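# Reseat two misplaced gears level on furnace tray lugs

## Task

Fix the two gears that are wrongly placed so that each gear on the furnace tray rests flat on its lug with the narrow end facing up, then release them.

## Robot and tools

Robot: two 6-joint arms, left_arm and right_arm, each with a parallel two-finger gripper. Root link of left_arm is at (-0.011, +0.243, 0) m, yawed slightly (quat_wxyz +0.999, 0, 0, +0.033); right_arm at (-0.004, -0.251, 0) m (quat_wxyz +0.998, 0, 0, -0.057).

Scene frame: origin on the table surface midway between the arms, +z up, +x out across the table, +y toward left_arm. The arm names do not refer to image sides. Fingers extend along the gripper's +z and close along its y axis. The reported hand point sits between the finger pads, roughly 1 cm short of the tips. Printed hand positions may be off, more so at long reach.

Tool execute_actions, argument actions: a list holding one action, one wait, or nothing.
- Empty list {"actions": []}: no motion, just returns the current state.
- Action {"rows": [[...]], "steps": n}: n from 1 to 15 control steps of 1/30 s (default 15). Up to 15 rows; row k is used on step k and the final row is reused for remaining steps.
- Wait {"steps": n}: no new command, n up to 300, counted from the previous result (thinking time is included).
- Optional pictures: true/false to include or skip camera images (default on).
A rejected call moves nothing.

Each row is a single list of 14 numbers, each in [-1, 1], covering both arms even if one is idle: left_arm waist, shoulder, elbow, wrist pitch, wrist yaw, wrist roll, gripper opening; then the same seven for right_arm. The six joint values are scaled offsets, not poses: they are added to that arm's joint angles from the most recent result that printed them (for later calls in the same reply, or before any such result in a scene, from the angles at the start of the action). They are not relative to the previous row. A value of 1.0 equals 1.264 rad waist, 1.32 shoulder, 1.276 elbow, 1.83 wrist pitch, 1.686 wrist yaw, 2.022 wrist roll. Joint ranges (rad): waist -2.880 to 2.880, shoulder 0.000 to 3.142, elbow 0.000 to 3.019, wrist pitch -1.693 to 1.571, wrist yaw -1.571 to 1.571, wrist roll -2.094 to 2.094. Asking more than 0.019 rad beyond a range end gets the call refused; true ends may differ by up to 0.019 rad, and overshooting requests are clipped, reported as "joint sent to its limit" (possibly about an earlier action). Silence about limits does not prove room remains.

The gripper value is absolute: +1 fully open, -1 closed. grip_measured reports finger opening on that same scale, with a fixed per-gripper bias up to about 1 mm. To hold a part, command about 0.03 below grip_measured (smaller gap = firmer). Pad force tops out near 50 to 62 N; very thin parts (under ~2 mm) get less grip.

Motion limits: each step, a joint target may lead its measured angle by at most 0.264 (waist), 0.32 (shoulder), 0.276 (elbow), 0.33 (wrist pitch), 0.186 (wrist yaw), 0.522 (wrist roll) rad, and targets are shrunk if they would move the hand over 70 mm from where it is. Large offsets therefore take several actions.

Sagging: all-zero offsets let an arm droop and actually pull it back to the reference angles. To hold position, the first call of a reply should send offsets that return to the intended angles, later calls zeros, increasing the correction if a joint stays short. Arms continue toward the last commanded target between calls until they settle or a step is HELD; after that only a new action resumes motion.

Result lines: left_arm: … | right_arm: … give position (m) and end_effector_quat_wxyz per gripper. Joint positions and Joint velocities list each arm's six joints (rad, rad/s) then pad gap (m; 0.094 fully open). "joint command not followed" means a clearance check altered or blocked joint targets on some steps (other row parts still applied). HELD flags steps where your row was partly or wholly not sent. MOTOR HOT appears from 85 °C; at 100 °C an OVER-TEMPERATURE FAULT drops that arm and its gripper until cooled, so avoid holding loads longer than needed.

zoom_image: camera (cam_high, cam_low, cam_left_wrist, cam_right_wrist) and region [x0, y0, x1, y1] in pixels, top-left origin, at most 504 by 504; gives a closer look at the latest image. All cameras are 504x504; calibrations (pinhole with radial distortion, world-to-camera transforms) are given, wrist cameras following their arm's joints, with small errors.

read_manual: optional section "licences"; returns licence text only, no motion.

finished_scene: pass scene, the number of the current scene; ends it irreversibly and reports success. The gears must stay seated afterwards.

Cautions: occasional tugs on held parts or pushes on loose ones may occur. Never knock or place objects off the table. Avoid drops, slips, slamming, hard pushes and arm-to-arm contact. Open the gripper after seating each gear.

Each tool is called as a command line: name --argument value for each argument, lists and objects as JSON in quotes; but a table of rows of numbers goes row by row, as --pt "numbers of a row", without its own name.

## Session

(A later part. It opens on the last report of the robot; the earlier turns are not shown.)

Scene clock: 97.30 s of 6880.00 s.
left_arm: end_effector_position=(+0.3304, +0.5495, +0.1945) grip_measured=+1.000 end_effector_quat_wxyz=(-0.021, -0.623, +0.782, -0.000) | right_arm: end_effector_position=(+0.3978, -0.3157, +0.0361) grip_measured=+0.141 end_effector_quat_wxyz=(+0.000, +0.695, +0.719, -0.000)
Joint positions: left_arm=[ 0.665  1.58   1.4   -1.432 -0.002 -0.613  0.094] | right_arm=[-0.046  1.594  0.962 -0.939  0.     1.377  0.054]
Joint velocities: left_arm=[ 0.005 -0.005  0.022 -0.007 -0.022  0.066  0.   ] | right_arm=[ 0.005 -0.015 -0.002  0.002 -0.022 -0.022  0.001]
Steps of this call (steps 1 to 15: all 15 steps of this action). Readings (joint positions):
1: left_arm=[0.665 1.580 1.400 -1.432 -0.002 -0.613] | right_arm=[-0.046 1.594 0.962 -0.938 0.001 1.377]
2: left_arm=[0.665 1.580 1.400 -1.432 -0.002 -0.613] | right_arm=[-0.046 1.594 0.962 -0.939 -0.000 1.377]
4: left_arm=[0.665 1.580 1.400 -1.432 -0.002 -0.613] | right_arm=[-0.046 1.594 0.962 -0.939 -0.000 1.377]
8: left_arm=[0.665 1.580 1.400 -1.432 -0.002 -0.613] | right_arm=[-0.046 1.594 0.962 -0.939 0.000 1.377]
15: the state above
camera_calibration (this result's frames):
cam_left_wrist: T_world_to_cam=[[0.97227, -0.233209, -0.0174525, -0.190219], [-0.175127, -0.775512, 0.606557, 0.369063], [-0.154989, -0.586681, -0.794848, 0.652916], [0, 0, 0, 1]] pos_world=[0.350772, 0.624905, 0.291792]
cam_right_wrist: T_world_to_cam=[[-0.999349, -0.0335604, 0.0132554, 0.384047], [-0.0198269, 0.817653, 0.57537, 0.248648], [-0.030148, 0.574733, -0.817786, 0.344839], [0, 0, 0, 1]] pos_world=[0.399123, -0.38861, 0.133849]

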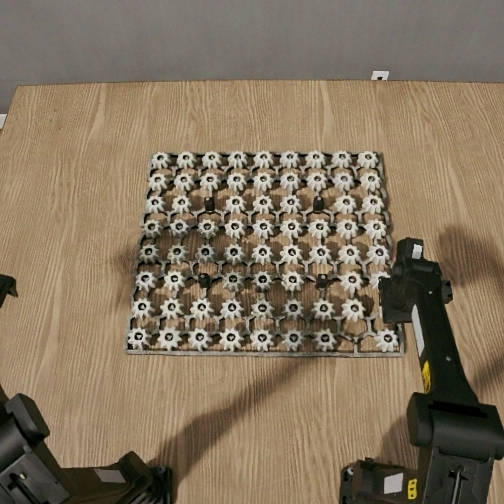

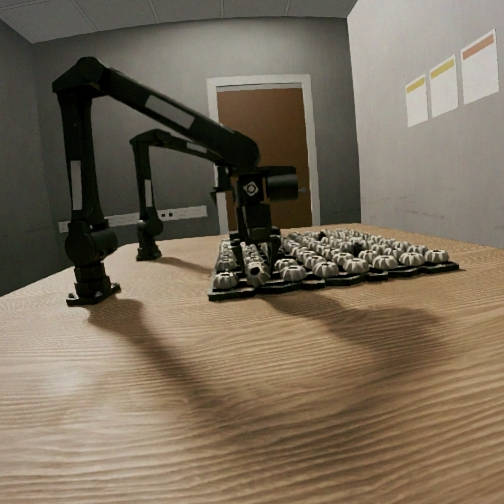

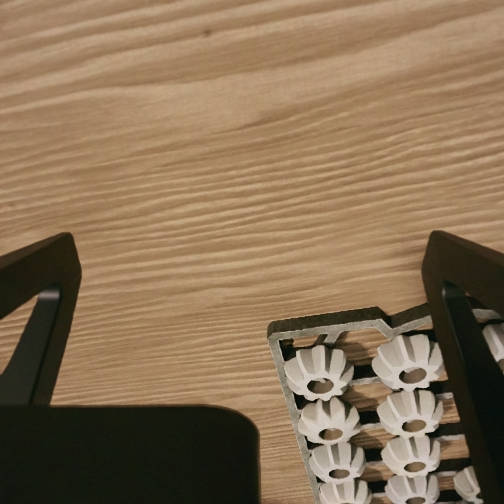

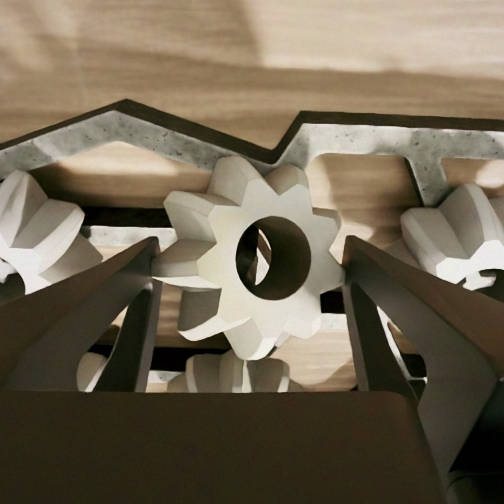

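execute_actions --actions '[{"rows":[[0,0,0,0,0,0,1,0,-0.03,0.012,-0.03,0,0,0.11],[0,0,0,0,0,0,1,0,-0.03,0.012,-0.03,0,0,0.11],[0,0,0,0,0,0,1,0,-0.03,0.012,-0.03,0,0,0.11],[0,0,0,0,0,0,1,0,-0.03,0.012,-0.03,0,0,0.11],[0,0,0,0,0,0,1,0,-0.03,0.012,-0.03,0,0,0.11],[0,0,0,0,0,0,1,0,-0.03,0.012,-0.03,0,0,0.11],[0,0,0,0,0,0,1,0.025,-0.03,0.012,-0.03,0,0.012,0.11]],"steps":15}]'

Scene clock: 103.87 s of 6880.00 s.
left_arm: end_effector_position=(+0.3304, +0.5495, +0.1945) grip_measured=+1.000 end_effector_quat_wxyz=(-0.021, -0.623, +0.782, -0.000) | right_arm: end_effector_position=(+0.3923, -0.3034, +0.0534) grip_measured=+0.111 end_effector_quat_wxyz=(+0.001, +0.689, +0.725, -0.001)
Joint positions: left_arm=[ 0.665  1.58   1.4   -1.432 -0.002 -0.613  0.094] | right_arm=[-0.017  1.548  0.962 -0.984  0.002  1.389  0.052]
Joint velocities: left_arm=[-0.005 -0.024 -0.027  0.002 -0.037  0.007  0.   ] | right_arm=[ 0.005  0.005 -0.007 -0.007 -0.022  0.051 -0.   ]
Steps of this call (steps 1 to 15: the robot went on to your last target; steps 16 to 90: nothing new was sent; then 3.07 s passed at rest; steps 91 to 105: all 15 steps of this action). Readings (joint positions):
91: left_arm=[0.665 1.580 1.400 -1.432 -0.002 -0.613] | right_arm=[-0.046 1.592 0.962 -0.946 0.001 1.377]
92: left_arm=[0.665 1.580 1.400 -1.432 -0.002 -0.613] | right_arm=[-0.046 1.587 0.962 -0.958 0.001 1.377]
94: left_arm=[0.665 1.580 1.400 -1.432 -0.002 -0.613] | right_arm=[-0.046 1.573 0.962 -0.976 0.001 1.377]
98: left_arm=[0.665 1.580 1.400 -1.432 -0.002 -0.613] | right_arm=[-0.042 1.551 0.962 -0.984 0.002 1.382]
105: the state above
camera_calibration (this result's frames):
cam_left_wrist: T_world_to_cam=[[0.97227, -0.233209, -0.0174525, -0.190219], [-0.175127, -0.775512, 0.606557, 0.369063], [-0.154989, -0.586681, -0.794848, 0.652916], [0, 0, 0, 1]] pos_world=[0.350772, 0.624905, 0.291792]
cam_right_wrist: T_world_to_cam=[[-0.998647, -0.0503029, 0.0132198, 0.373437], [-0.0336242, 0.81832, 0.573778, 0.23425], [-0.0396807, 0.572557, -0.818904, 0.354919], [0, 0, 0, 1]] pos_world=[0.394892, -0.376117, 0.1513]

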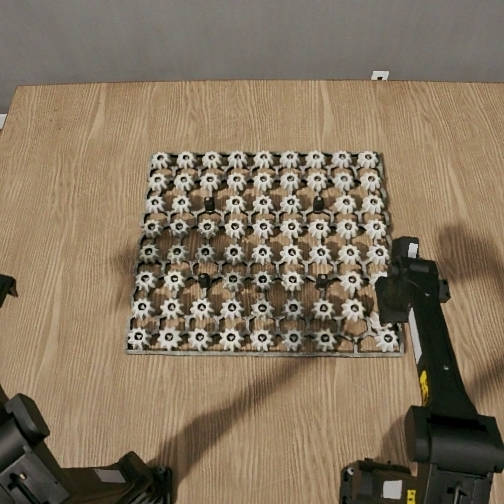

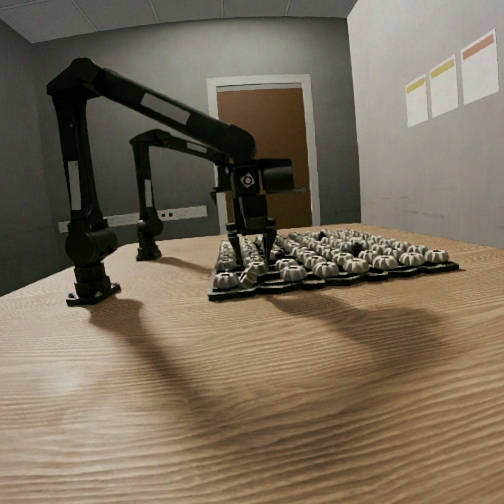

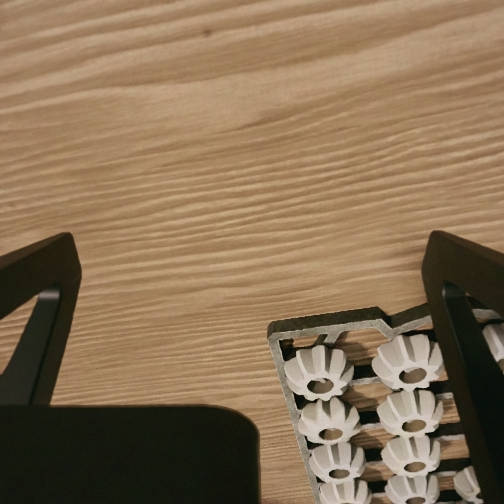

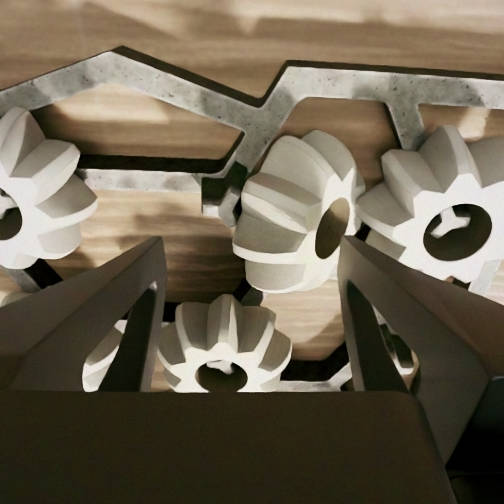

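execute_actions --actions '[{"rows":[[0,0,0,0,0,0,1,0,-0.08,0,-0.06,0,0,0.11],[0,0,0,0,0,0,1,0,-0.08,0,-0.06,0,0,0.11],[0,0,0,0,0,0,1,0,-0.08,0,-0.06,0,0,-1],[0,0,0,0,0,0,1,0,-0.08,0,-0.06,0,0,-1],[0,0,0,0,0,0,1,-0.05,-0.11,-0.06,-0.03,0,0,-1]],"steps":15}]' --pictures false

execute_actions --actions '[{"rows":[[0,0,0,0,0,0,1,0,0.045,0,0.025,0,0,-1]],"steps":15}]'

Scene clock: 127.30 s of 6880.00 s.
left_arm: end_effector_position=(+0.3304, +0.5495, +0.1945) grip_measured=+1.000 end_effector_quat_wxyz=(-0.021, -0.623, +0.782, -0.000) | right_arm: end_effector_position=(+0.3540, -0.3230, +0.0916) grip_measured=-0.996 end_effector_quat_wxyz=(+0.015, +0.714, +0.700, +0.009)
Joint positions: left_arm=[ 0.665  1.58   1.4   -1.432 -0.002 -0.613  0.094] | right_arm=[-0.084  1.385  0.9   -1.052  0.002  1.392  0.   ]
Joint velocities: left_arm=[-0.005  0.005 -0.017  0.017 -0.022 -0.007  0.   ] | right_arm=[-0.005  0.083 -0.022  0.012  0.007  0.022  0.   ]
Steps of this call (steps 1 to 15: the robot went on to your last target; steps 16 to 90: nothing new was sent; then 19.93 s passed at rest; steps 91 to 105: all 15 steps of this action). Readings (joint positions):
91: left_arm=[0.665 1.580 1.400 -1.432 -0.002 -0.613] | right_arm=[-0.017 1.543 0.962 -0.999 0.002 1.392]
92: left_arm=[0.665 1.580 1.400 -1.432 -0.002 -0.613] | right_arm=[-0.017 1.531 0.961 -1.028 0.002 1.392]
94: left_arm=[0.665 1.580 1.400 -1.432 -0.002 -0.613] | right_arm=[-0.017 1.491 0.958 -1.067 0.002 1.392]
98: left_arm=[0.665 1.580 1.400 -1.432 -0.002 -0.613] | right_arm=[-0.056 1.392 0.914 -1.052 0.001 1.392]
105: the state above

Scene clock: 127.80 s of 6880.00 s.
left_arm: end_effector_position=(+0.3304, +0.5495, +0.1945) grip_measured=+1.000 end_effector_quat_wxyz=(-0.021, -0.623, +0.782, -0.000) | right_arm: end_effector_position=(+0.3593, -0.3240, +0.0727) grip_measured=-0.996 end_effector_quat_wxyz=(+0.006, +0.714, +0.701, +0.003)
Joint positions: left_arm=[ 0.665  1.58   1.4   -1.432 -0.002 -0.613  0.094] | right_arm=[-0.084  1.439  0.9   -1.019  0.002  1.392  0.   ]
Joint velocities: left_arm=[ 0.005 -0.024  0.002 -0.017  0.051 -0.022  0.   ] | right_arm=[-0.005  0.015 -0.017  0.007  0.022  0.007  0.001]
Steps of this call (steps 1 to 15: all 15 steps of this action). Readings (joint positions):
1: left_arm=[0.665 1.580 1.400 -1.432 -0.002 -0.613] | right_arm=[-0.084 1.389 0.900 -1.048 0.002 1.392]
2: left_arm=[0.665 1.580 1.400 -1.432 -0.002 -0.613] | right_arm=[-0.084 1.397 0.900 -1.038 0.002 1.392]
4: left_arm=[0.665 1.580 1.400 -1.432 -0.002 -0.613] | right_arm=[-0.084 1.415 0.900 -1.024 0.002 1.392]
8: left_arm=[0.665 1.580 1.400 -1.432 -0.002 -0.613] | right_arm=[-0.084 1.439 0.900 -1.020 0.002 1.392]
15: the state above
camera_calibration (this result's frames):
cam_left_wrist: T_world_to_cam=[[0.97227, -0.233209, -0.0174525, -0.190219], [-0.175127, -0.775512, 0.606557, 0.369063], [-0.154989, -0.586681, -0.794848, 0.652916], [0, 0, 0, 1]] pos_world=[0.350772, 0.624905, 0.291792]
cam_right_wrist: T_world_to_cam=[[-0.999816, 0.0191091, 0.00150944, 0.3629], [0.0165327, 0.819797, 0.572415, 0.221546], [0.0097009, 0.572335, -0.819963, 0.363456], [0, 0, 0, 1]] pos_world=[0.355645, -0.396576, 0.170656]

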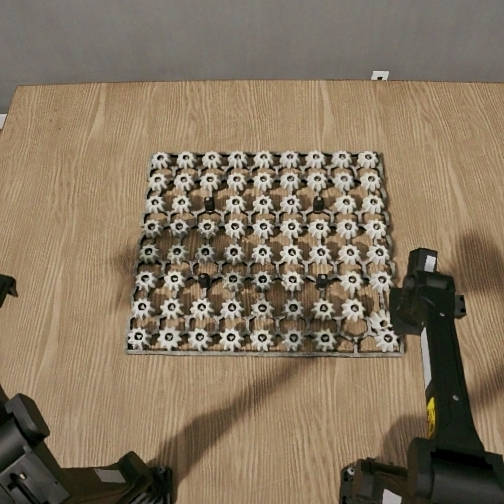

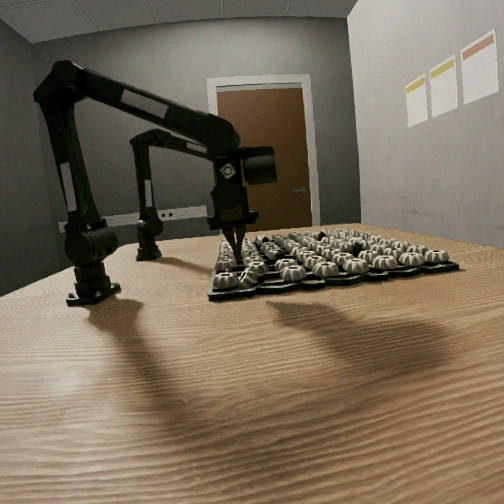

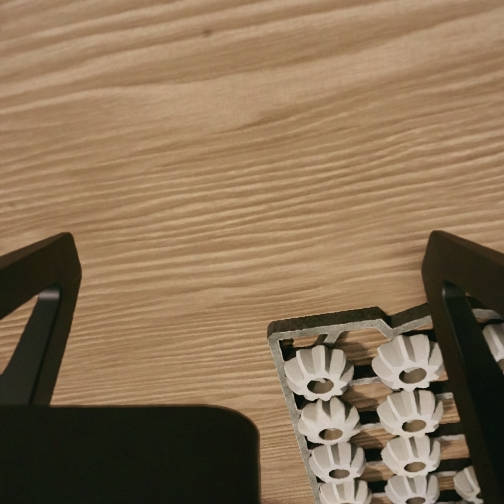

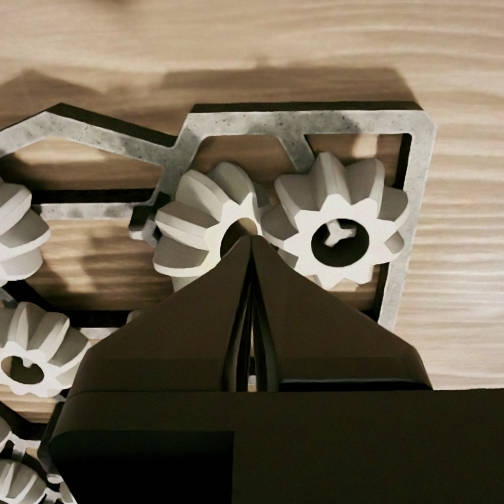

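execute_actions --actions '[{"rows":[[0,0,0,0,0,0,1,0.025,0,0,0,0,0,-1],[0,0,0,0,0,0,1,0.025,0,0,0,0,0,-1],[0,0,0,0,0,0,1,0.025,0,0,0,0,0,-1],[0,0,0,0,0,0,1,0.025,0,0,0,0,0,-1],[0,0,0,0,0,0,1,0.025,0.035,-0.012,0.025,0,0,-1]],"steps":15}]'

Scene clock: 134.83 s of 6880.00 s.
left_arm: end_effector_position=(+0.3304, +0.5495, +0.1945) grip_measured=+1.000 end_effector_quat_wxyz=(-0.021, -0.623, +0.782, -0.000) | right_arm: end_effector_position=(+0.3656, -0.3146, +0.0589) grip_measured=-0.996 end_effector_quat_wxyz=(+0.003, +0.704, +0.711, +0.001)
Joint positions: left_arm=[ 0.665  1.58   1.4   -1.432 -0.002 -0.613  0.094] | right_arm=[-0.056  1.476  0.897 -0.985  0.002  1.392  0.   ]
Joint velocities: left_arm=[-0.005 -0.015 -0.007 -0.012 -0.095  0.022  0.   ] | right_arm=[ 0.005 -0.005 -0.007 -0.002 -0.066 -0.037 -0.   ]
Steps of this call (steps 1 to 15: the robot went on to your last target; steps 16 to 90: nothing new was sent; then 3.53 s passed at rest; steps 91 to 105: all 15 steps of this action). Readings (joint positions):
91: left_arm=[0.665 1.580 1.400 -1.432 -0.002 -0.613] | right_arm=[-0.083 1.439 0.900 -1.019 0.002 1.392]
92: left_arm=[0.665 1.580 1.400 -1.432 -0.002 -0.613] | right_arm=[-0.079 1.439 0.900 -1.019 0.002 1.392]
94: left_arm=[0.665 1.580 1.400 -1.432 -0.002 -0.613] | right_arm=[-0.068 1.439 0.900 -1.019 0.002 1.392]
98: left_arm=[0.665 1.580 1.400 -1.432 -0.002 -0.613] | right_arm=[-0.056 1.457 0.899 -0.991 0.002 1.392]
105: the state above
camera_calibration (this result's frames):
cam_left_wrist: T_world_to_cam=[[0.97227, -0.233209, -0.0174525, -0.190219], [-0.175127, -0.775512, 0.606557, 0.369063], [-0.154989, -0.586681, -0.794848, 0.652916], [0, 0, 0, 1]] pos_world=[0.350772, 0.624905, 0.291792]
cam_right_wrist: T_world_to_cam=[[-0.99993, -0.00911826, 0.00758379, 0.359909], [-0.00312786, 0.819564, 0.572979, 0.228658], [-0.01144, 0.572915, -0.819535, 0.354589], [0, 0, 0, 1]] pos_world=[0.364655, -0.387268, 0.156852]

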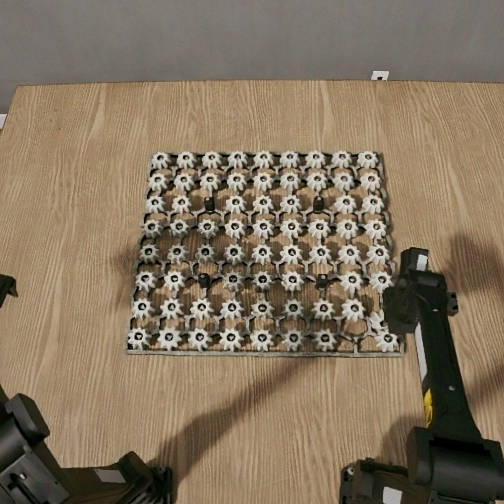

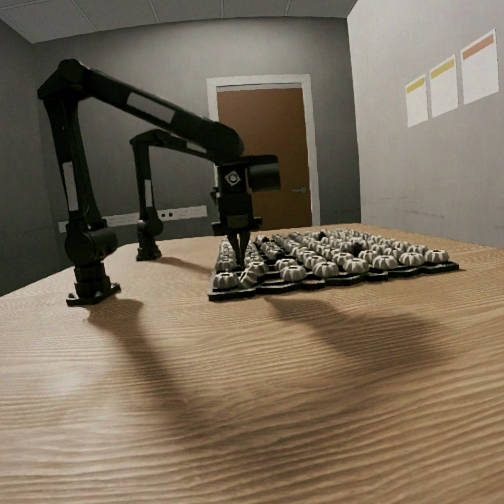

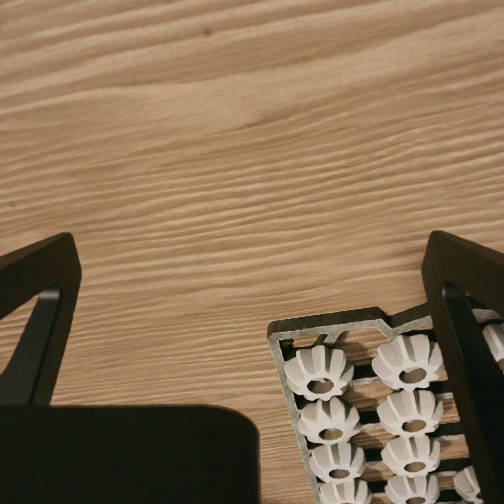

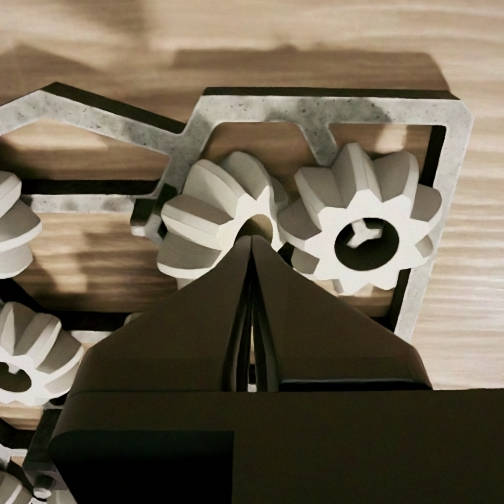

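execute_actions --actions '[{"rows":[[0,0,0,0,0,0,1,0,0.022,-0.012,0.018,0,0,-1]],"steps":15}]' --pictures false

execute_actions --actions '[{"rows":[[0,0,0,0,0,0,1,0,0.005,0.015,-0.006,0,0,-1],[0,0,0,0,0,0,1,0,0.005,0.015,-0.006,0,0,-1],[0,0,0,0,0,0,1,0,0.005,0.015,-0.006,0,0,-1],[0,0,0,0,0,0,1,0,0.012,0.03,-0.012,0,0,-1],[0,0,0,0,0,0,1,0,0.012,0.03,-0.012,0,0,-1],[0,0,0,0,0,0,1,0,0.012,0.03,-0.012,0,0,-1],[0,0,0,0,0,0,1,0,0.018,0.045,-0.018,0,0,-1],[0,0,0,0,0,0,1,0,0.018,0.045,-0.018,0,0,-1],[0,0,0,0,0,0,1,0,0.018,0.045,-0.018,0,0,-1],[0,0,0,0,0,0,1,0,0.025,0.06,-0.024,0,0,-1]],"steps":15}]'

Scene clock: 143.70 s of 6880.00 s.
left_arm: end_effector_position=(+0.3304, +0.5495, +0.1945) grip_measured=+1.000 end_effector_quat_wxyz=(-0.021, -0.623, +0.782, -0.000) | right_arm: end_effector_position=(+0.3692, -0.3152, +0.0537) grip_measured=-0.996 end_effector_quat_wxyz=(+0.005, +0.704, +0.711, +0.002)
Joint positions: left_arm=[ 0.665  1.58   1.4   -1.432 -0.002 -0.613  0.094] | right_arm=[-0.056  1.49   0.896 -0.965  0.002  1.392  0.   ]
Joint velocities: left_arm=[-0.015 -0.015  0.007 -0.017  0.037 -0.007  0.   ] | right_arm=[-0.005 -0.005  0.007  0.002 -0.022  0.022 -0.   ]
Steps of this call (steps 1 to 15: the robot went on to your last target; steps 16 to 90: nothing new was sent; then 5.37 s passed at rest; steps 91 to 105: all 15 steps of this action). Readings (joint positions):
91: left_arm=[0.665 1.580 1.400 -1.432 -0.002 -0.613] | right_arm=[-0.056 1.476 0.896 -0.982 0.002 1.392]
92: left_arm=[0.665 1.580 1.400 -1.432 -0.002 -0.613] | right_arm=[-0.056 1.478 0.896 -0.976 0.002 1.392]
94: left_arm=[0.665 1.580 1.400 -1.432 -0.002 -0.613] | right_arm=[-0.056 1.483 0.896 -0.968 0.002 1.392]
98: left_arm=[0.665 1.580 1.400 -1.432 -0.002 -0.613] | right_arm=[-0.056 1.490 0.896 -0.965 0.002 1.392]
105: the state above

Scene clock: 144.20 s of 6880.00 s.
left_arm: end_effector_position=(+0.3304, +0.5495, +0.1945) grip_measured=+1.000 end_effector_quat_wxyz=(-0.021, -0.623, +0.782, -0.000) | right_arm: end_effector_position=(+0.3731, -0.3159, +0.0565) grip_measured=-0.996 end_effector_quat_wxyz=(-0.003, +0.704, +0.711, -0.003)
Joint positions: left_arm=[ 0.665  1.58   1.4   -1.432 -0.002 -0.613  0.094] | right_arm=[-0.056  1.507  0.924 -0.996  0.002  1.392  0.   ]
Joint velocities: left_arm=[ 0.005 -0.005 -0.002  0.007 -0.081  0.007  0.   ] | right_arm=[-0.005  0.005  0.056 -0.012 -0.022 -0.022  0.001]
Steps of this call (steps 1 to 15: all 15 steps of this action). Readings (joint positions):
1: left_arm=[0.665 1.580 1.400 -1.432 -0.002 -0.613] | right_arm=[-0.056 1.490 0.896 -0.965 0.002 1.392]
2: left_arm=[0.665 1.580 1.400 -1.432 -0.002 -0.613] | right_arm=[-0.056 1.490 0.896 -0.965 0.002 1.392]
4: left_arm=[0.665 1.580 1.400 -1.432 -0.002 -0.613] | right_arm=[-0.056 1.490 0.896 -0.967 0.002 1.392]
8: left_arm=[0.665 1.580 1.400 -1.432 -0.002 -0.613] | right_arm=[-0.056 1.492 0.898 -0.981 0.002 1.392]
15: the state above
camera_calibration (this result's frames):
cam_left_wrist: T_world_to_cam=[[0.97227, -0.233209, -0.0174525, -0.190219], [-0.175127, -0.775512, 0.606557, 0.369063], [-0.154989, -0.586681, -0.794848, 0.652916], [0, 0, 0, 1]] pos_world=[0.350772, 0.624905, 0.291792]
cam_right_wrist: T_world_to_cam=[[-0.999719, -0.0091542, 0.021848, 0.366522], [0.00507367, 0.818162, 0.574966, 0.22749], [-0.0231386, 0.574915, -0.817886, 0.358351], [0, 0, 0, 1]] pos_world=[0.373556, -0.388789, 0.154283]

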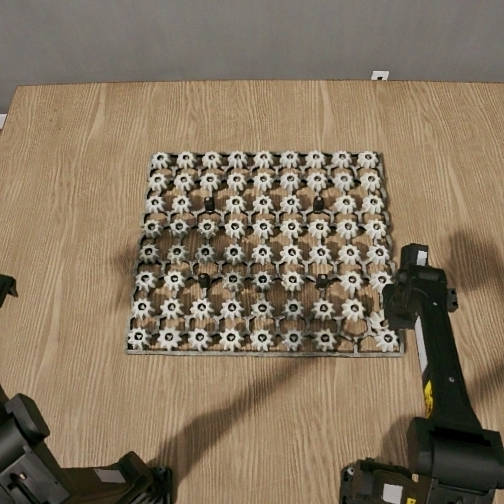

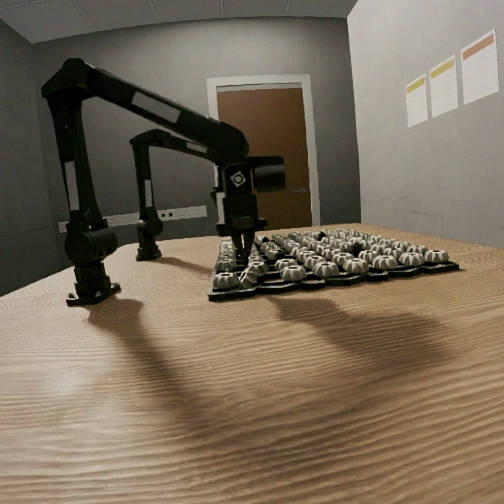

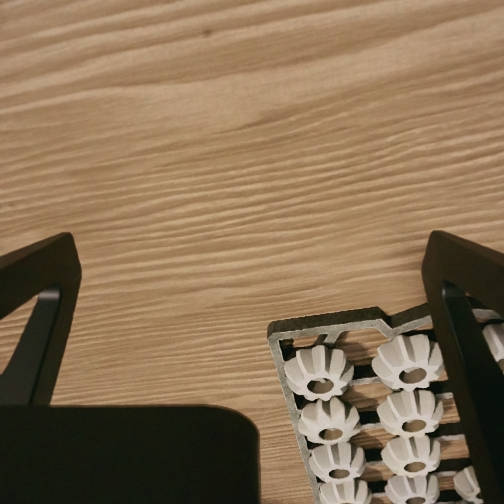

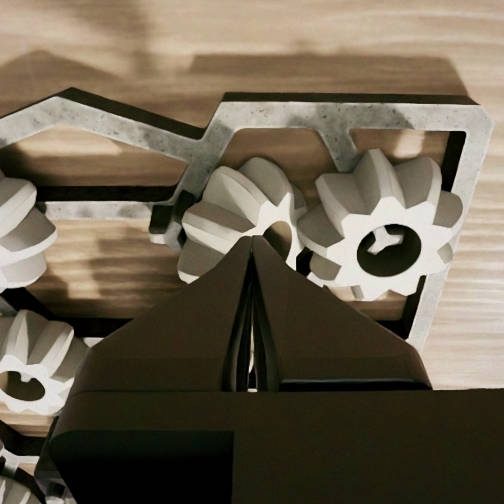

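execute_actions --actions '[{"rows":[[0,0,0,0,0,0,1,0,-0.032,-0.05,0.014,0,0,-1],[0,0,0,0,0,0,1,0,-0.032,-0.05,0.014,0,0,-1],[0,0,0,0,0,0,1,0,-0.032,-0.05,0.014,0,0,-1],[0,0,0,0,0,0,1,0,-0.032,-0.05,0.014,0,0,-1],[0,0,0,0,0,0,1,0,-0.032,-0.05,0.014,0,0,-1],[0,0,0,0,0,0,1,0,-0.032,-0.05,0.014,0,0,-1],[0,0,0,0,0,0,1,0,-0.032,-0.05,0.014,0,0,-1],[0,0,0,0,0,0,1,0,-0.005,-0.05,0.026,0,0,-1]],"steps":15}]'

Scene clock: 151.60 s of 6880.00 s.
left_arm: end_effector_position=(+0.3304, +0.5495, +0.1945) grip_measured=+1.000 end_effector_quat_wxyz=(-0.021, -0.623, +0.782, -0.000) | right_arm: end_effector_position=(+0.3569, -0.3131, +0.0456) grip_measured=-0.996 end_effector_quat_wxyz=(-0.004, +0.704, +0.711, -0.004)
Joint positions: left_arm=[ 0.665  1.58   1.4   -1.432 -0.002 -0.613  0.094] | right_arm=[-0.056  1.487  0.866 -0.961  0.002  1.392  0.   ]
Joint velocities: left_arm=[ 0.005 -0.005 -0.002 -0.002  0.022 -0.051  0.   ] | right_arm=[-0.005  0.024  0.012  0.002  0.051  0.007  0.001]
Steps of this call (steps 1 to 15: the robot went on to your last target; steps 16 to 90: nothing new was sent; then 3.90 s passed at rest; steps 91 to 105: all 15 steps of this action). Readings (joint positions):
91: left_arm=[0.665 1.580 1.400 -1.432 -0.002 -0.613] | right_arm=[-0.056 1.505 0.920 -0.993 0.002 1.392]
92: left_arm=[0.665 1.580 1.400 -1.432 -0.002 -0.613] | right_arm=[-0.056 1.497 0.908 -0.984 0.002 1.392]
94: left_arm=[0.665 1.580 1.400 -1.432 -0.002 -0.613] | right_arm=[-0.056 1.478 0.881 -0.982 0.002 1.392]
98: left_arm=[0.665 1.580 1.400 -1.432 -0.002 -0.613] | right_arm=[-0.056 1.466 0.866 -0.978 0.002 1.392]
105: the state above
camera_calibration (this result's frames):
cam_left_wrist: T_world_to_cam=[[0.97227, -0.233209, -0.0174525, -0.190219], [-0.175127, -0.775512, 0.606557, 0.369063], [-0.154989, -0.586681, -0.794848, 0.652916], [0, 0, 0, 1]] pos_world=[0.350772, 0.624905, 0.291792]
cam_right_wrist: T_world_to_cam=[[-0.999658, -0.00916462, 0.0244752, 0.350403], [0.00658753, 0.817903, 0.575318, 0.230961], [-0.025291, 0.575283, -0.817563, 0.348288], [0, 0, 0, 1]] pos_world=[0.35757, -0.386057, 0.143295]

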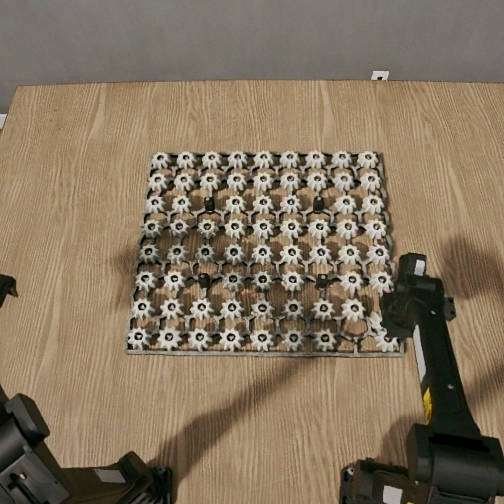

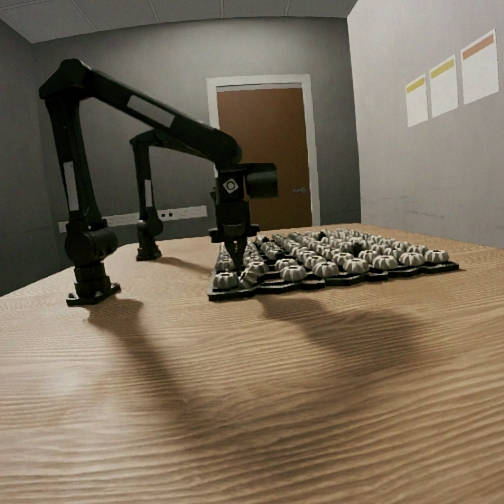

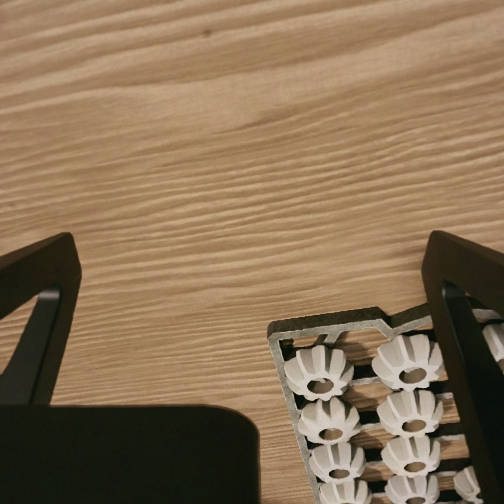

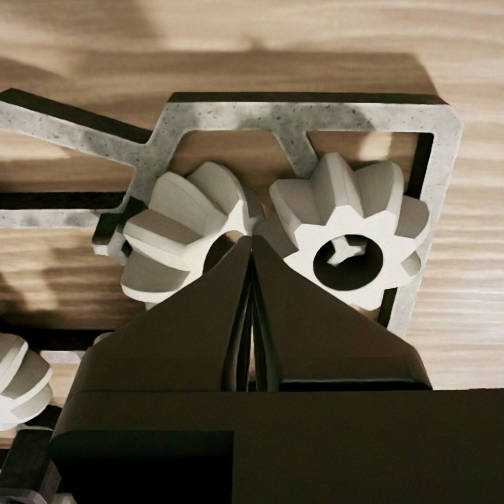

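Now push +x.

execute_actions --actions '[{"rows":[[0,0,0,0,0,0,1,0,0.01,0.02,0,0,0,-1],[0,0,0,0,0,0,1,0,0.01,0.02,0,0,0,-1],[0,0,0,0,0,0,1,0,0.018,0.03,0,0,0,-1],[0,0,0,0,0,0,1,0,0.018,0.03,0,0,0,-1],[0,0,0,0,0,0,1,0,0.026,0.04,0,0,0,-1],[0,0,0,0,0,0,1,0,0.026,0.04,0,0,0,-1],[0,0,0,0,0,0,1,0,0.034,0.05,0,0,0,-1],[0,0,0,0,0,0,1,0,0.034,0.05,0,0,0,-1],[0,0,0,0,0,0,1,0,0.042,0.06,0,0,0,-1],[0,0,0,0,0,0,1,0,0.042,0.06,0,0,0,-1],[0,0,0,0,0,0,1,0,0.05,0.07,0,0,0,-1]],"steps":15}]'

Scene clock: 157.03 s of 6880.00 s.
left_arm: end_effector_position=(+0.3304, +0.5495, +0.1945) grip_measured=+1.000 end_effector_quat_wxyz=(-0.021, -0.623, +0.782, -0.000) | right_arm: end_effector_position=(+0.3669, -0.3158, +0.0392) grip_measured=-0.997 end_effector_quat_wxyz=(-0.011, +0.704, +0.710, -0.011)
Joint positions: left_arm=[ 0.665  1.58   1.4   -1.432 -0.002 -0.613  0.094] | right_arm=[-0.057  1.535  0.9   -0.967  0.006  1.392  0.   ]
Joint velocities: left_arm=[ 0.015  0.005 -0.002 -0.017 -0.007 -0.095  0.   ] | right_arm=[-0.005 -0.005 -0.012 -0.012  0.007  0.007 -0.001]
Steps of this call (steps 1 to 15: the robot went on to your last target; steps 16 to 90: nothing new was sent; then 1.93 s passed at rest; steps 91 to 105: all 15 steps of this action). Readings (joint positions):
91: left_arm=[0.665 1.580 1.400 -1.432 -0.002 -0.613] | right_arm=[-0.056 1.488 0.866 -0.961 0.002 1.392]
92: left_arm=[0.665 1.580 1.400 -1.432 -0.002 -0.613] | right_arm=[-0.056 1.488 0.866 -0.961 0.002 1.392]
94: left_arm=[0.665 1.580 1.400 -1.432 -0.002 -0.613] | right_arm=[-0.056 1.489 0.866 -0.961 0.002 1.392]
98: left_arm=[0.665 1.580 1.400 -1.432 -0.002 -0.613] | right_arm=[-0.056 1.503 0.872 -0.961 0.002 1.392]
105: the state above
camera_calibration (this result's frames):
cam_left_wrist: T_world_to_cam=[[0.97227, -0.233209, -0.0174525, -0.190219], [-0.175127, -0.775512, 0.606557, 0.369063], [-0.154989, -0.586681, -0.794848, 0.652916], [0, 0, 0, 1]] pos_world=[0.350772, 0.624905, 0.291792]
cam_right_wrist: T_world_to_cam=[[-0.998983, -0.00846529, 0.0442865, 0.359691], [0.0185435, 0.818167, 0.574682, 0.232483], [-0.0410986, 0.574918, -0.817178, 0.350494], [0, 0, 0, 1]] pos_world=[0.369419, -0.388671, 0.136883]

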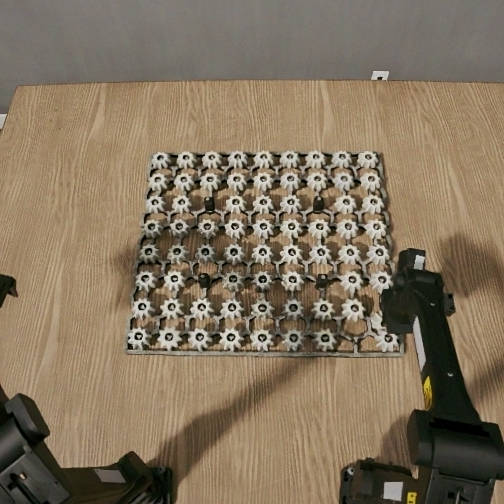

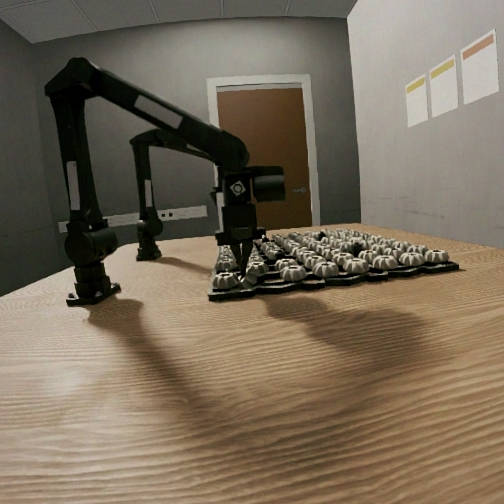

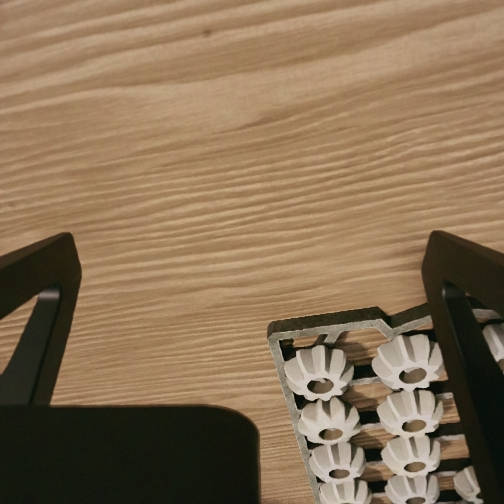

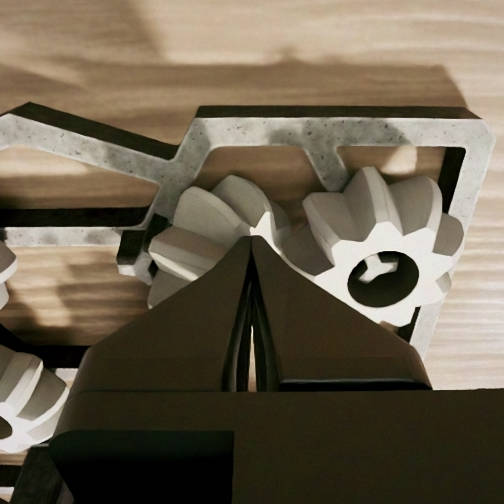

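execute_actions --actions '[{"rows":[[0,0,0,0,0,0,1,0,-0.01,-0.01,0,0,0,-1],[0,0,0,0,0,0,1,0,-0.01,-0.01,0,0,0,-1],[0,0,0,0,0,0,1,0,-0.04,-0.01,-0.02,0,0,-1],[0,0,0,0,0,0,1,0,-0.04,-0.01,-0.02,0,0,-1],[0,0,0,0,0,0,1,0,-0.09,0,-0.06,0,0,-1],[0,0,0,0,0,0,1,0,-0.09,0,-0.06,0,0,-1],[0,0,0,0,0,0,1,0,-0.09,0,-0.06,0,0,-1],[0,0,0,0,0,0,1,0,-0.09,0.015,-0.06,0,-0.77,0.6]],"steps":15}]' --pictures false

execute_actions --actions '[{"steps":40}]'

Scene clock: 167.73 s of 6880.00 s.
left_arm: end_effector_position=(+0.3304, +0.5495, +0.1945) grip_measured=+1.000 end_effector_quat_wxyz=(-0.021, -0.623, +0.782, -0.000) | right_arm: end_effector_position=(+0.3513, -0.3130, +0.0881) grip_measured=+0.595 end_effector_quat_wxyz=(+0.006, +0.392, +0.920, -0.001)
Joint positions: left_arm=[ 0.665  1.58   1.4   -1.432 -0.002 -0.613  0.094] | right_arm=[-0.057  1.392  0.897 -1.065  0.006  0.635  0.075]
Joint velocities: left_arm=[-0.005  0.005 -0.022 -0.022 -0.022 -0.007  0.   ] | right_arm=[ 0.005  0.073 -0.002 -0.022  0.022 -2.821  0.007]
Steps of this call (steps 1 to 15: the robot went on to your last target; steps 16 to 90: nothing new was sent; then 7.20 s passed at rest; steps 91 to 105: all 15 steps of this action). Readings (joint positions):
91: left_arm=[0.665 1.580 1.400 -1.432 -0.002 -0.613] | right_arm=[-0.057 1.534 0.900 -0.967 0.006 1.392]
92: left_arm=[0.665 1.580 1.400 -1.432 -0.002 -0.613] | right_arm=[-0.057 1.533 0.899 -0.967 0.006 1.392]
94: left_arm=[0.665 1.580 1.400 -1.432 -0.002 -0.613] | right_arm=[-0.057 1.522 0.897 -0.979 0.006 1.392]
98: left_arm=[0.665 1.580 1.400 -1.432 -0.002 -0.613] | right_arm=[-0.057 1.446 0.897 -1.053 0.006 1.319]
105: the state above

Scene clock: 169.07 s of 6880.00 s.
left_arm: end_effector_position=(+0.3304, +0.5495, +0.1945) grip_measured=+1.000 end_effector_quat_wxyz=(-0.021, -0.623, +0.782, -0.000) | right_arm: end_effector_position=(+0.3509, -0.3129, +0.0846) grip_measured=+0.599 end_effector_quat_wxyz=(+0.000, +0.007, +1.000, -0.003)
Joint positions: left_arm=[ 0.665  1.58   1.4   -1.432 -0.002 -0.613  0.094] | right_arm=[-0.057  1.402  0.897 -1.065  0.006 -0.155  0.075]
Joint velocities: left_arm=[-0.015  0.015 -0.007 -0.012 -0.081 -0.007  0.   ] | right_arm=[ 0.005  0.005  0.017  0.007 -0.007 -0.007  0.   ]
Steps of this call (steps 1 to 40: the robot went on to your last target). Readings (joint positions):
1: left_arm=[0.665 1.580 1.400 -1.432 -0.002 -0.613] | right_arm=[-0.057 1.395 0.897 -1.065 0.006 0.537]
2: left_arm=[0.665 1.580 1.400 -1.432 -0.002 -0.613] | right_arm=[-0.057 1.397 0.897 -1.065 0.006 0.440]
4: left_arm=[0.665 1.580 1.400 -1.432 -0.002 -0.613] | right_arm=[-0.057 1.401 0.897 -1.065 0.006 0.247]
8: left_arm=[0.665 1.580 1.400 -1.432 -0.002 -0.613] | right_arm=[-0.057 1.402 0.897 -1.065 0.006 0.008]
40: the state above
camera_calibration (this result's frames):
cam_left_wrist: T_world_to_cam=[[0.97227, -0.233209, -0.0174525, -0.190219], [-0.175127, -0.775512, 0.606557, 0.369063], [-0.154989, -0.586681, -0.794848, 0.652916], [0, 0, 0, 1]] pos_world=[0.350772, 0.624905, 0.291792]
cam_right_wrist: T_world_to_cam=[[-0.0155206, -0.999701, 0.018883, -0.311401], [-0.817572, 0.0235605, 0.575344, 0.249022], [-0.575617, -0.00650853, -0.817694, 0.39095], [0, 0, 0, 1]] pos_world=[0.423797, -0.31463, 0.182285]

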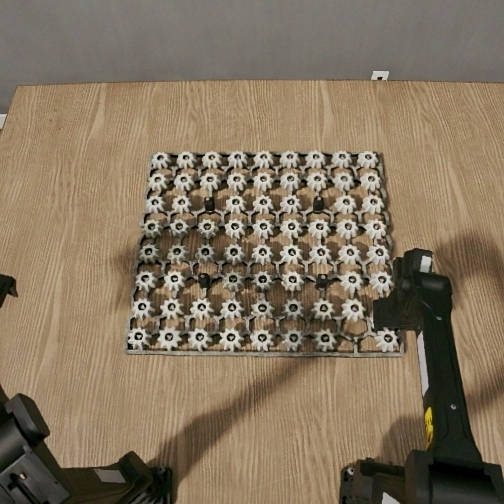

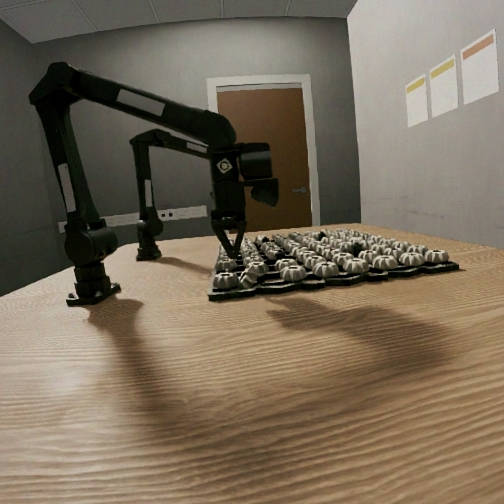

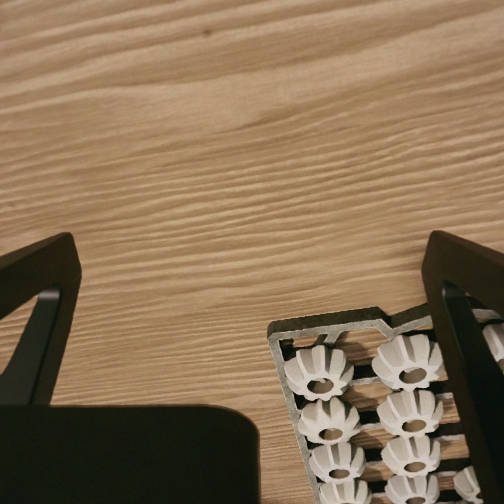

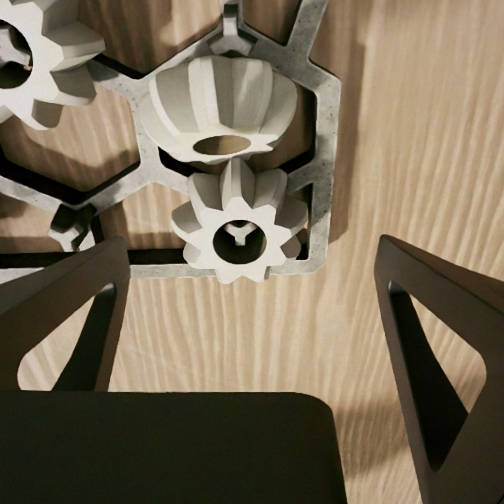

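execute_actions --actions '[{"rows":[[0,0,0,0,0,0,1,0.032,0.03,0.04,0,0,0.01,0.6],[0,0,0,0,0,0,1,0.032,0.03,0.04,0,0,0.01,0.6],[0,0,0,0,0,0,1,0.032,0.03,0.04,0,0,0.01,0.6],[0,0,0,0,0,0,1,0.032,0.03,0.04,0,0,0.01,0.6],[0,0,0,0,0,0,1,0.032,0.03,0.04,0,0,0.01,0.6],[0,0,0,0,0,0,1,0.032,0.08,0.03,0.04,0,0.01,0.6],[0,0,0,0,0,0,1,0.032,0.08,0.03,0.04,0,0.01,0.6],[0,0,0,0,0,0,1,0.032,0.08,0.03,0.04,0,0.01,0.6],[0,0,0,0,0,0,1,0.032,0.119,0.027,0.072,0,0.01,0.6]],"steps":15}]'

Scene clock: 178.10 s of 6880.00 s.
left_arm: end_effector_position=(+0.3304, +0.5495, +0.1945) grip_measured=+1.000 end_effector_quat_wxyz=(-0.021, -0.623, +0.782, -0.000) | right_arm: end_effector_position=(+0.3713, -0.3017, +0.0274) grip_measured=+0.599 end_effector_quat_wxyz=(-0.022, -0.007, +1.000, -0.000)
Joint positions: left_arm=[ 0.665  1.58   1.4   -1.432 -0.002 -0.613  0.094] | right_arm=[-0.018  1.569  0.902 -0.947  0.006 -0.145  0.075]
Joint velocities: left_arm=[-0.015  0.005 -0.012  0.012 -0.007  0.037  0.   ] | right_arm=[-0.015  0.103  0.002  0.012  0.007 -0.051 -0.001]
Steps of this call (steps 1 to 15: the robot went on to your last target; steps 16 to 90: nothing new was sent; then 5.53 s passed at rest; steps 91 to 105: all 15 steps of this action). Readings (joint positions):
91: left_arm=[0.665 1.580 1.400 -1.432 -0.002 -0.613] | right_arm=[-0.054 1.404 0.897 -1.065 0.006 -0.154]
92: left_arm=[0.665 1.580 1.400 -1.432 -0.002 -0.613] | right_arm=[-0.049 1.407 0.898 -1.065 0.006 -0.152]
94: left_arm=[0.665 1.580 1.400 -1.432 -0.002 -0.613] | right_arm=[-0.034 1.416 0.900 -1.065 0.006 -0.149]
98: left_arm=[0.665 1.580 1.400 -1.432 -0.002 -0.613] | right_arm=[-0.018 1.456 0.902 -1.023 0.006 -0.147]
105: the state above
camera_calibration (this result's frames):
cam_left_wrist: T_world_to_cam=[[0.97227, -0.233209, -0.0174525, -0.190219], [-0.175127, -0.775512, 0.606557, 0.369063], [-0.154989, -0.586681, -0.794848, 0.652916], [0, 0, 0, 1]] pos_world=[0.350772, 0.624905, 0.291792]
cam_right_wrist: T_world_to_cam=[[0.0141918, -0.999812, 0.0131867, -0.309626], [-0.791635, -0.00317837, 0.610986, 0.2797], [-0.61083, -0.0191101, -0.791531, 0.364575], [0, 0, 0, 1]] pos_world=[0.448507, -0.301712, 0.121763]

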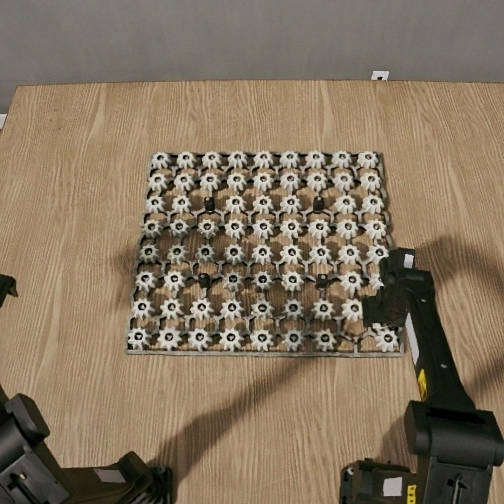

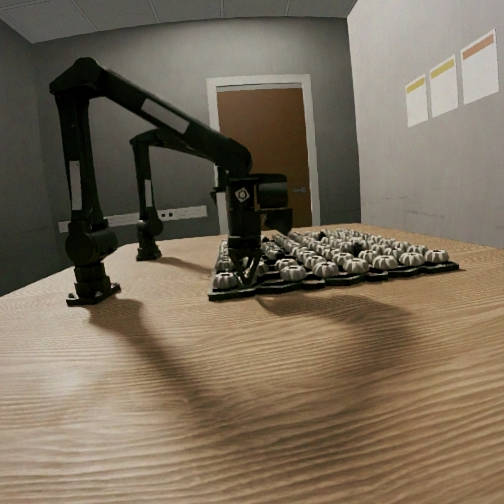

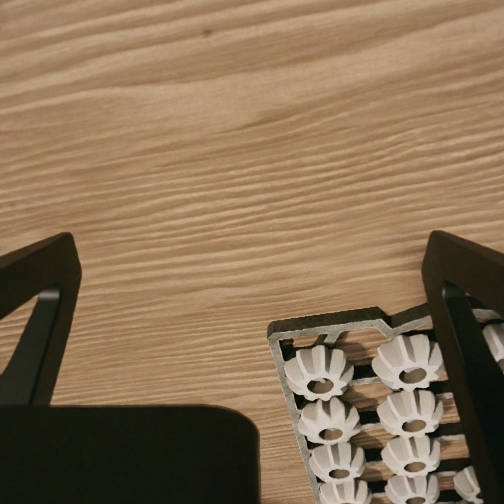

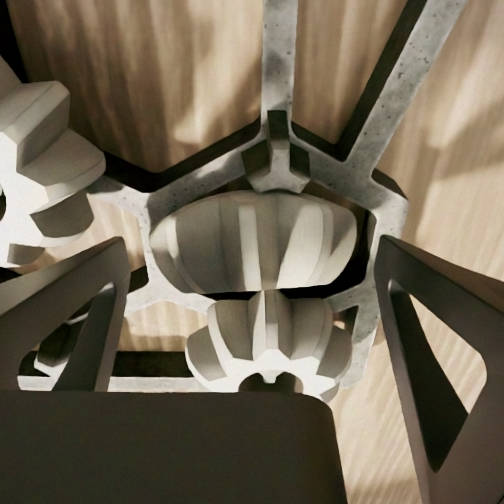

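execute_actions --actions '[{"rows":[[0,0,0,0,0,0,1,0,-0.01,0.035,0,0,0,0.6]],"steps":15}]' --pictures false

execute_actions --actions '[{"rows":[[0,0,0,0,0,0,1,0,0,0,0,0,0,0.12]],"steps":15}]'

Scene clock: 181.43 s of 6880.00 s.
left_arm: end_effector_position=(+0.3304, +0.5495, +0.1945) grip_measured=+1.000 end_effector_quat_wxyz=(-0.021, -0.623, +0.782, -0.000) | right_arm: end_effector_position=(+0.3724, -0.3018, +0.0301) grip_measured=+0.599 end_effector_quat_wxyz=(-0.017, -0.007, +1.000, -0.001)
Joint positions: left_arm=[ 0.665  1.58   1.4   -1.432 -0.002 -0.613  0.094] | right_arm=[-0.018  1.561  0.902 -0.946  0.006 -0.145  0.075]
Joint velocities: left_arm=[ 0.024 -0.015  0.007 -0.002 -0.066  0.066  0.   ] | right_arm=[-0.005 -0.005 -0.002  0.002  0.051 -0.037  0.   ]
Steps of this call (steps 1 to 15: the robot went on to your last target; steps 16 to 85: nothing new was sent; steps 86 to 100: all 15 steps of this action). Readings (joint positions):
86: left_arm=[0.665 1.580 1.400 -1.432 -0.002 -0.613] | right_arm=[-0.018 1.563 0.902 -0.946 0.006 -0.145]
87: left_arm=[0.665 1.580 1.400 -1.432 -0.002 -0.613] | right_arm=[-0.018 1.563 0.902 -0.946 0.006 -0.145]
89: left_arm=[0.665 1.580 1.400 -1.432 -0.002 -0.613] | right_arm=[-0.018 1.562 0.902 -0.946 0.006 -0.145]
93: left_arm=[0.665 1.580 1.400 -1.432 -0.002 -0.613] | right_arm=[-0.018 1.561 0.902 -0.946 0.006 -0.145]
100: the state above

Scene clock: 181.93 s of 6880.00 s.
left_arm: end_effector_position=(+0.3304, +0.5495, +0.1945) grip_measured=+1.000 end_effector_quat_wxyz=(-0.021, -0.623, +0.782, -0.000) | right_arm: end_effector_position=(+0.3734, -0.3021, +0.0364) grip_measured=+0.122 end_effector_quat_wxyz=(-0.010, -0.007, +1.000, -0.002)
Joint positions: left_arm=[ 0.665  1.58   1.4   -1.432 -0.002 -0.613  0.094] | right_arm=[-0.018  1.544  0.902 -0.949  0.007 -0.145  0.053]
Joint velocities: left_arm=[-0.005 -0.005  0.007 -0.012  0.037 -0.037  0.   ] | right_arm=[ 0.005  0.015 -0.017 -0.002 -0.007  0.051 -0.   ]
Steps of this call (steps 1 to 15: all 15 steps of this action). Readings (joint positions):
1: left_arm=[0.665 1.580 1.400 -1.432 -0.002 -0.613] | right_arm=[-0.018 1.561 0.902 -0.946 0.006 -0.145]
2: left_arm=[0.665 1.580 1.400 -1.432 -0.002 -0.613] | right_arm=[-0.018 1.561 0.902 -0.946 0.006 -0.145]
4: left_arm=[0.665 1.580 1.400 -1.432 -0.002 -0.613] | right_arm=[-0.018 1.555 0.902 -0.948 0.006 -0.145]
8: left_arm=[0.665 1.580 1.400 -1.432 -0.002 -0.613] | right_arm=[-0.018 1.542 0.902 -0.949 0.007 -0.145]
15: the state above
camera_calibration (this result's frames):
cam_left_wrist: T_world_to_cam=[[0.97227, -0.233209, -0.0174525, -0.190219], [-0.175127, -0.775512, 0.606557, 0.369063], [-0.154989, -0.586681, -0.794848, 0.652916], [0, 0, 0, 1]] pos_world=[0.350772, 0.624905, 0.291792]
cam_right_wrist: T_world_to_cam=[[0.013478, -0.999758, 0.0173706, -0.310049], [-0.805685, -0.00056975, 0.592344, 0.282546], [-0.592191, -0.0219788, -0.805498, 0.365651], [0, 0, 0, 1]] pos_world=[0.448357, -0.301777, 0.132552]

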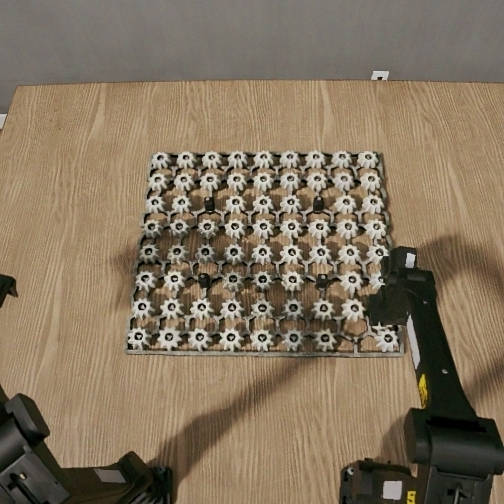

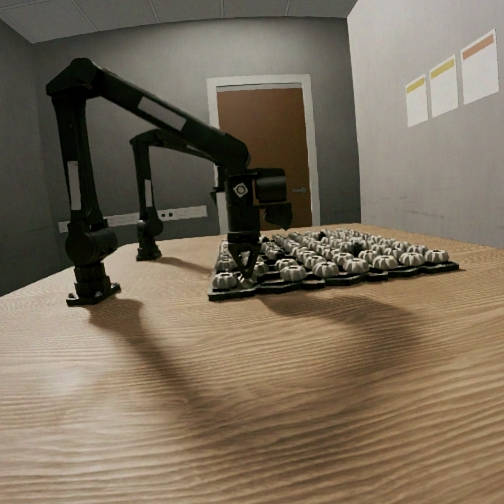

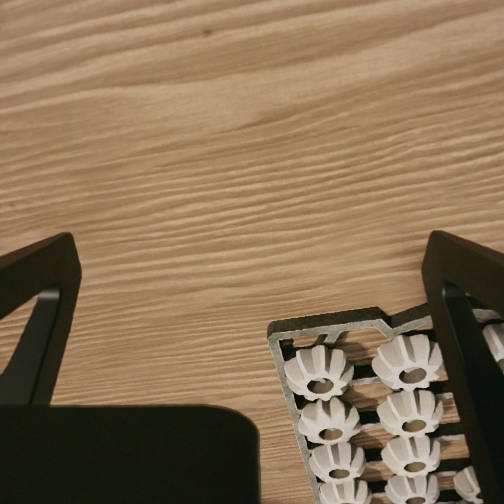

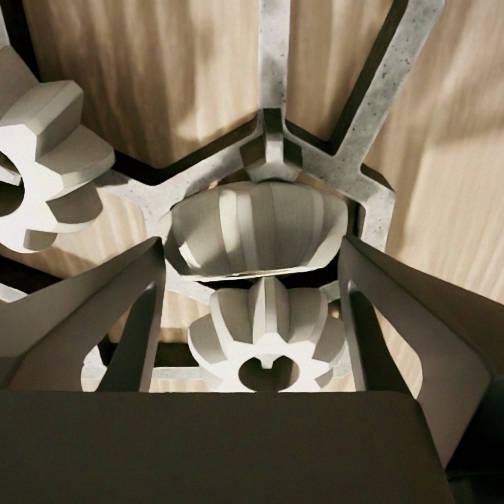

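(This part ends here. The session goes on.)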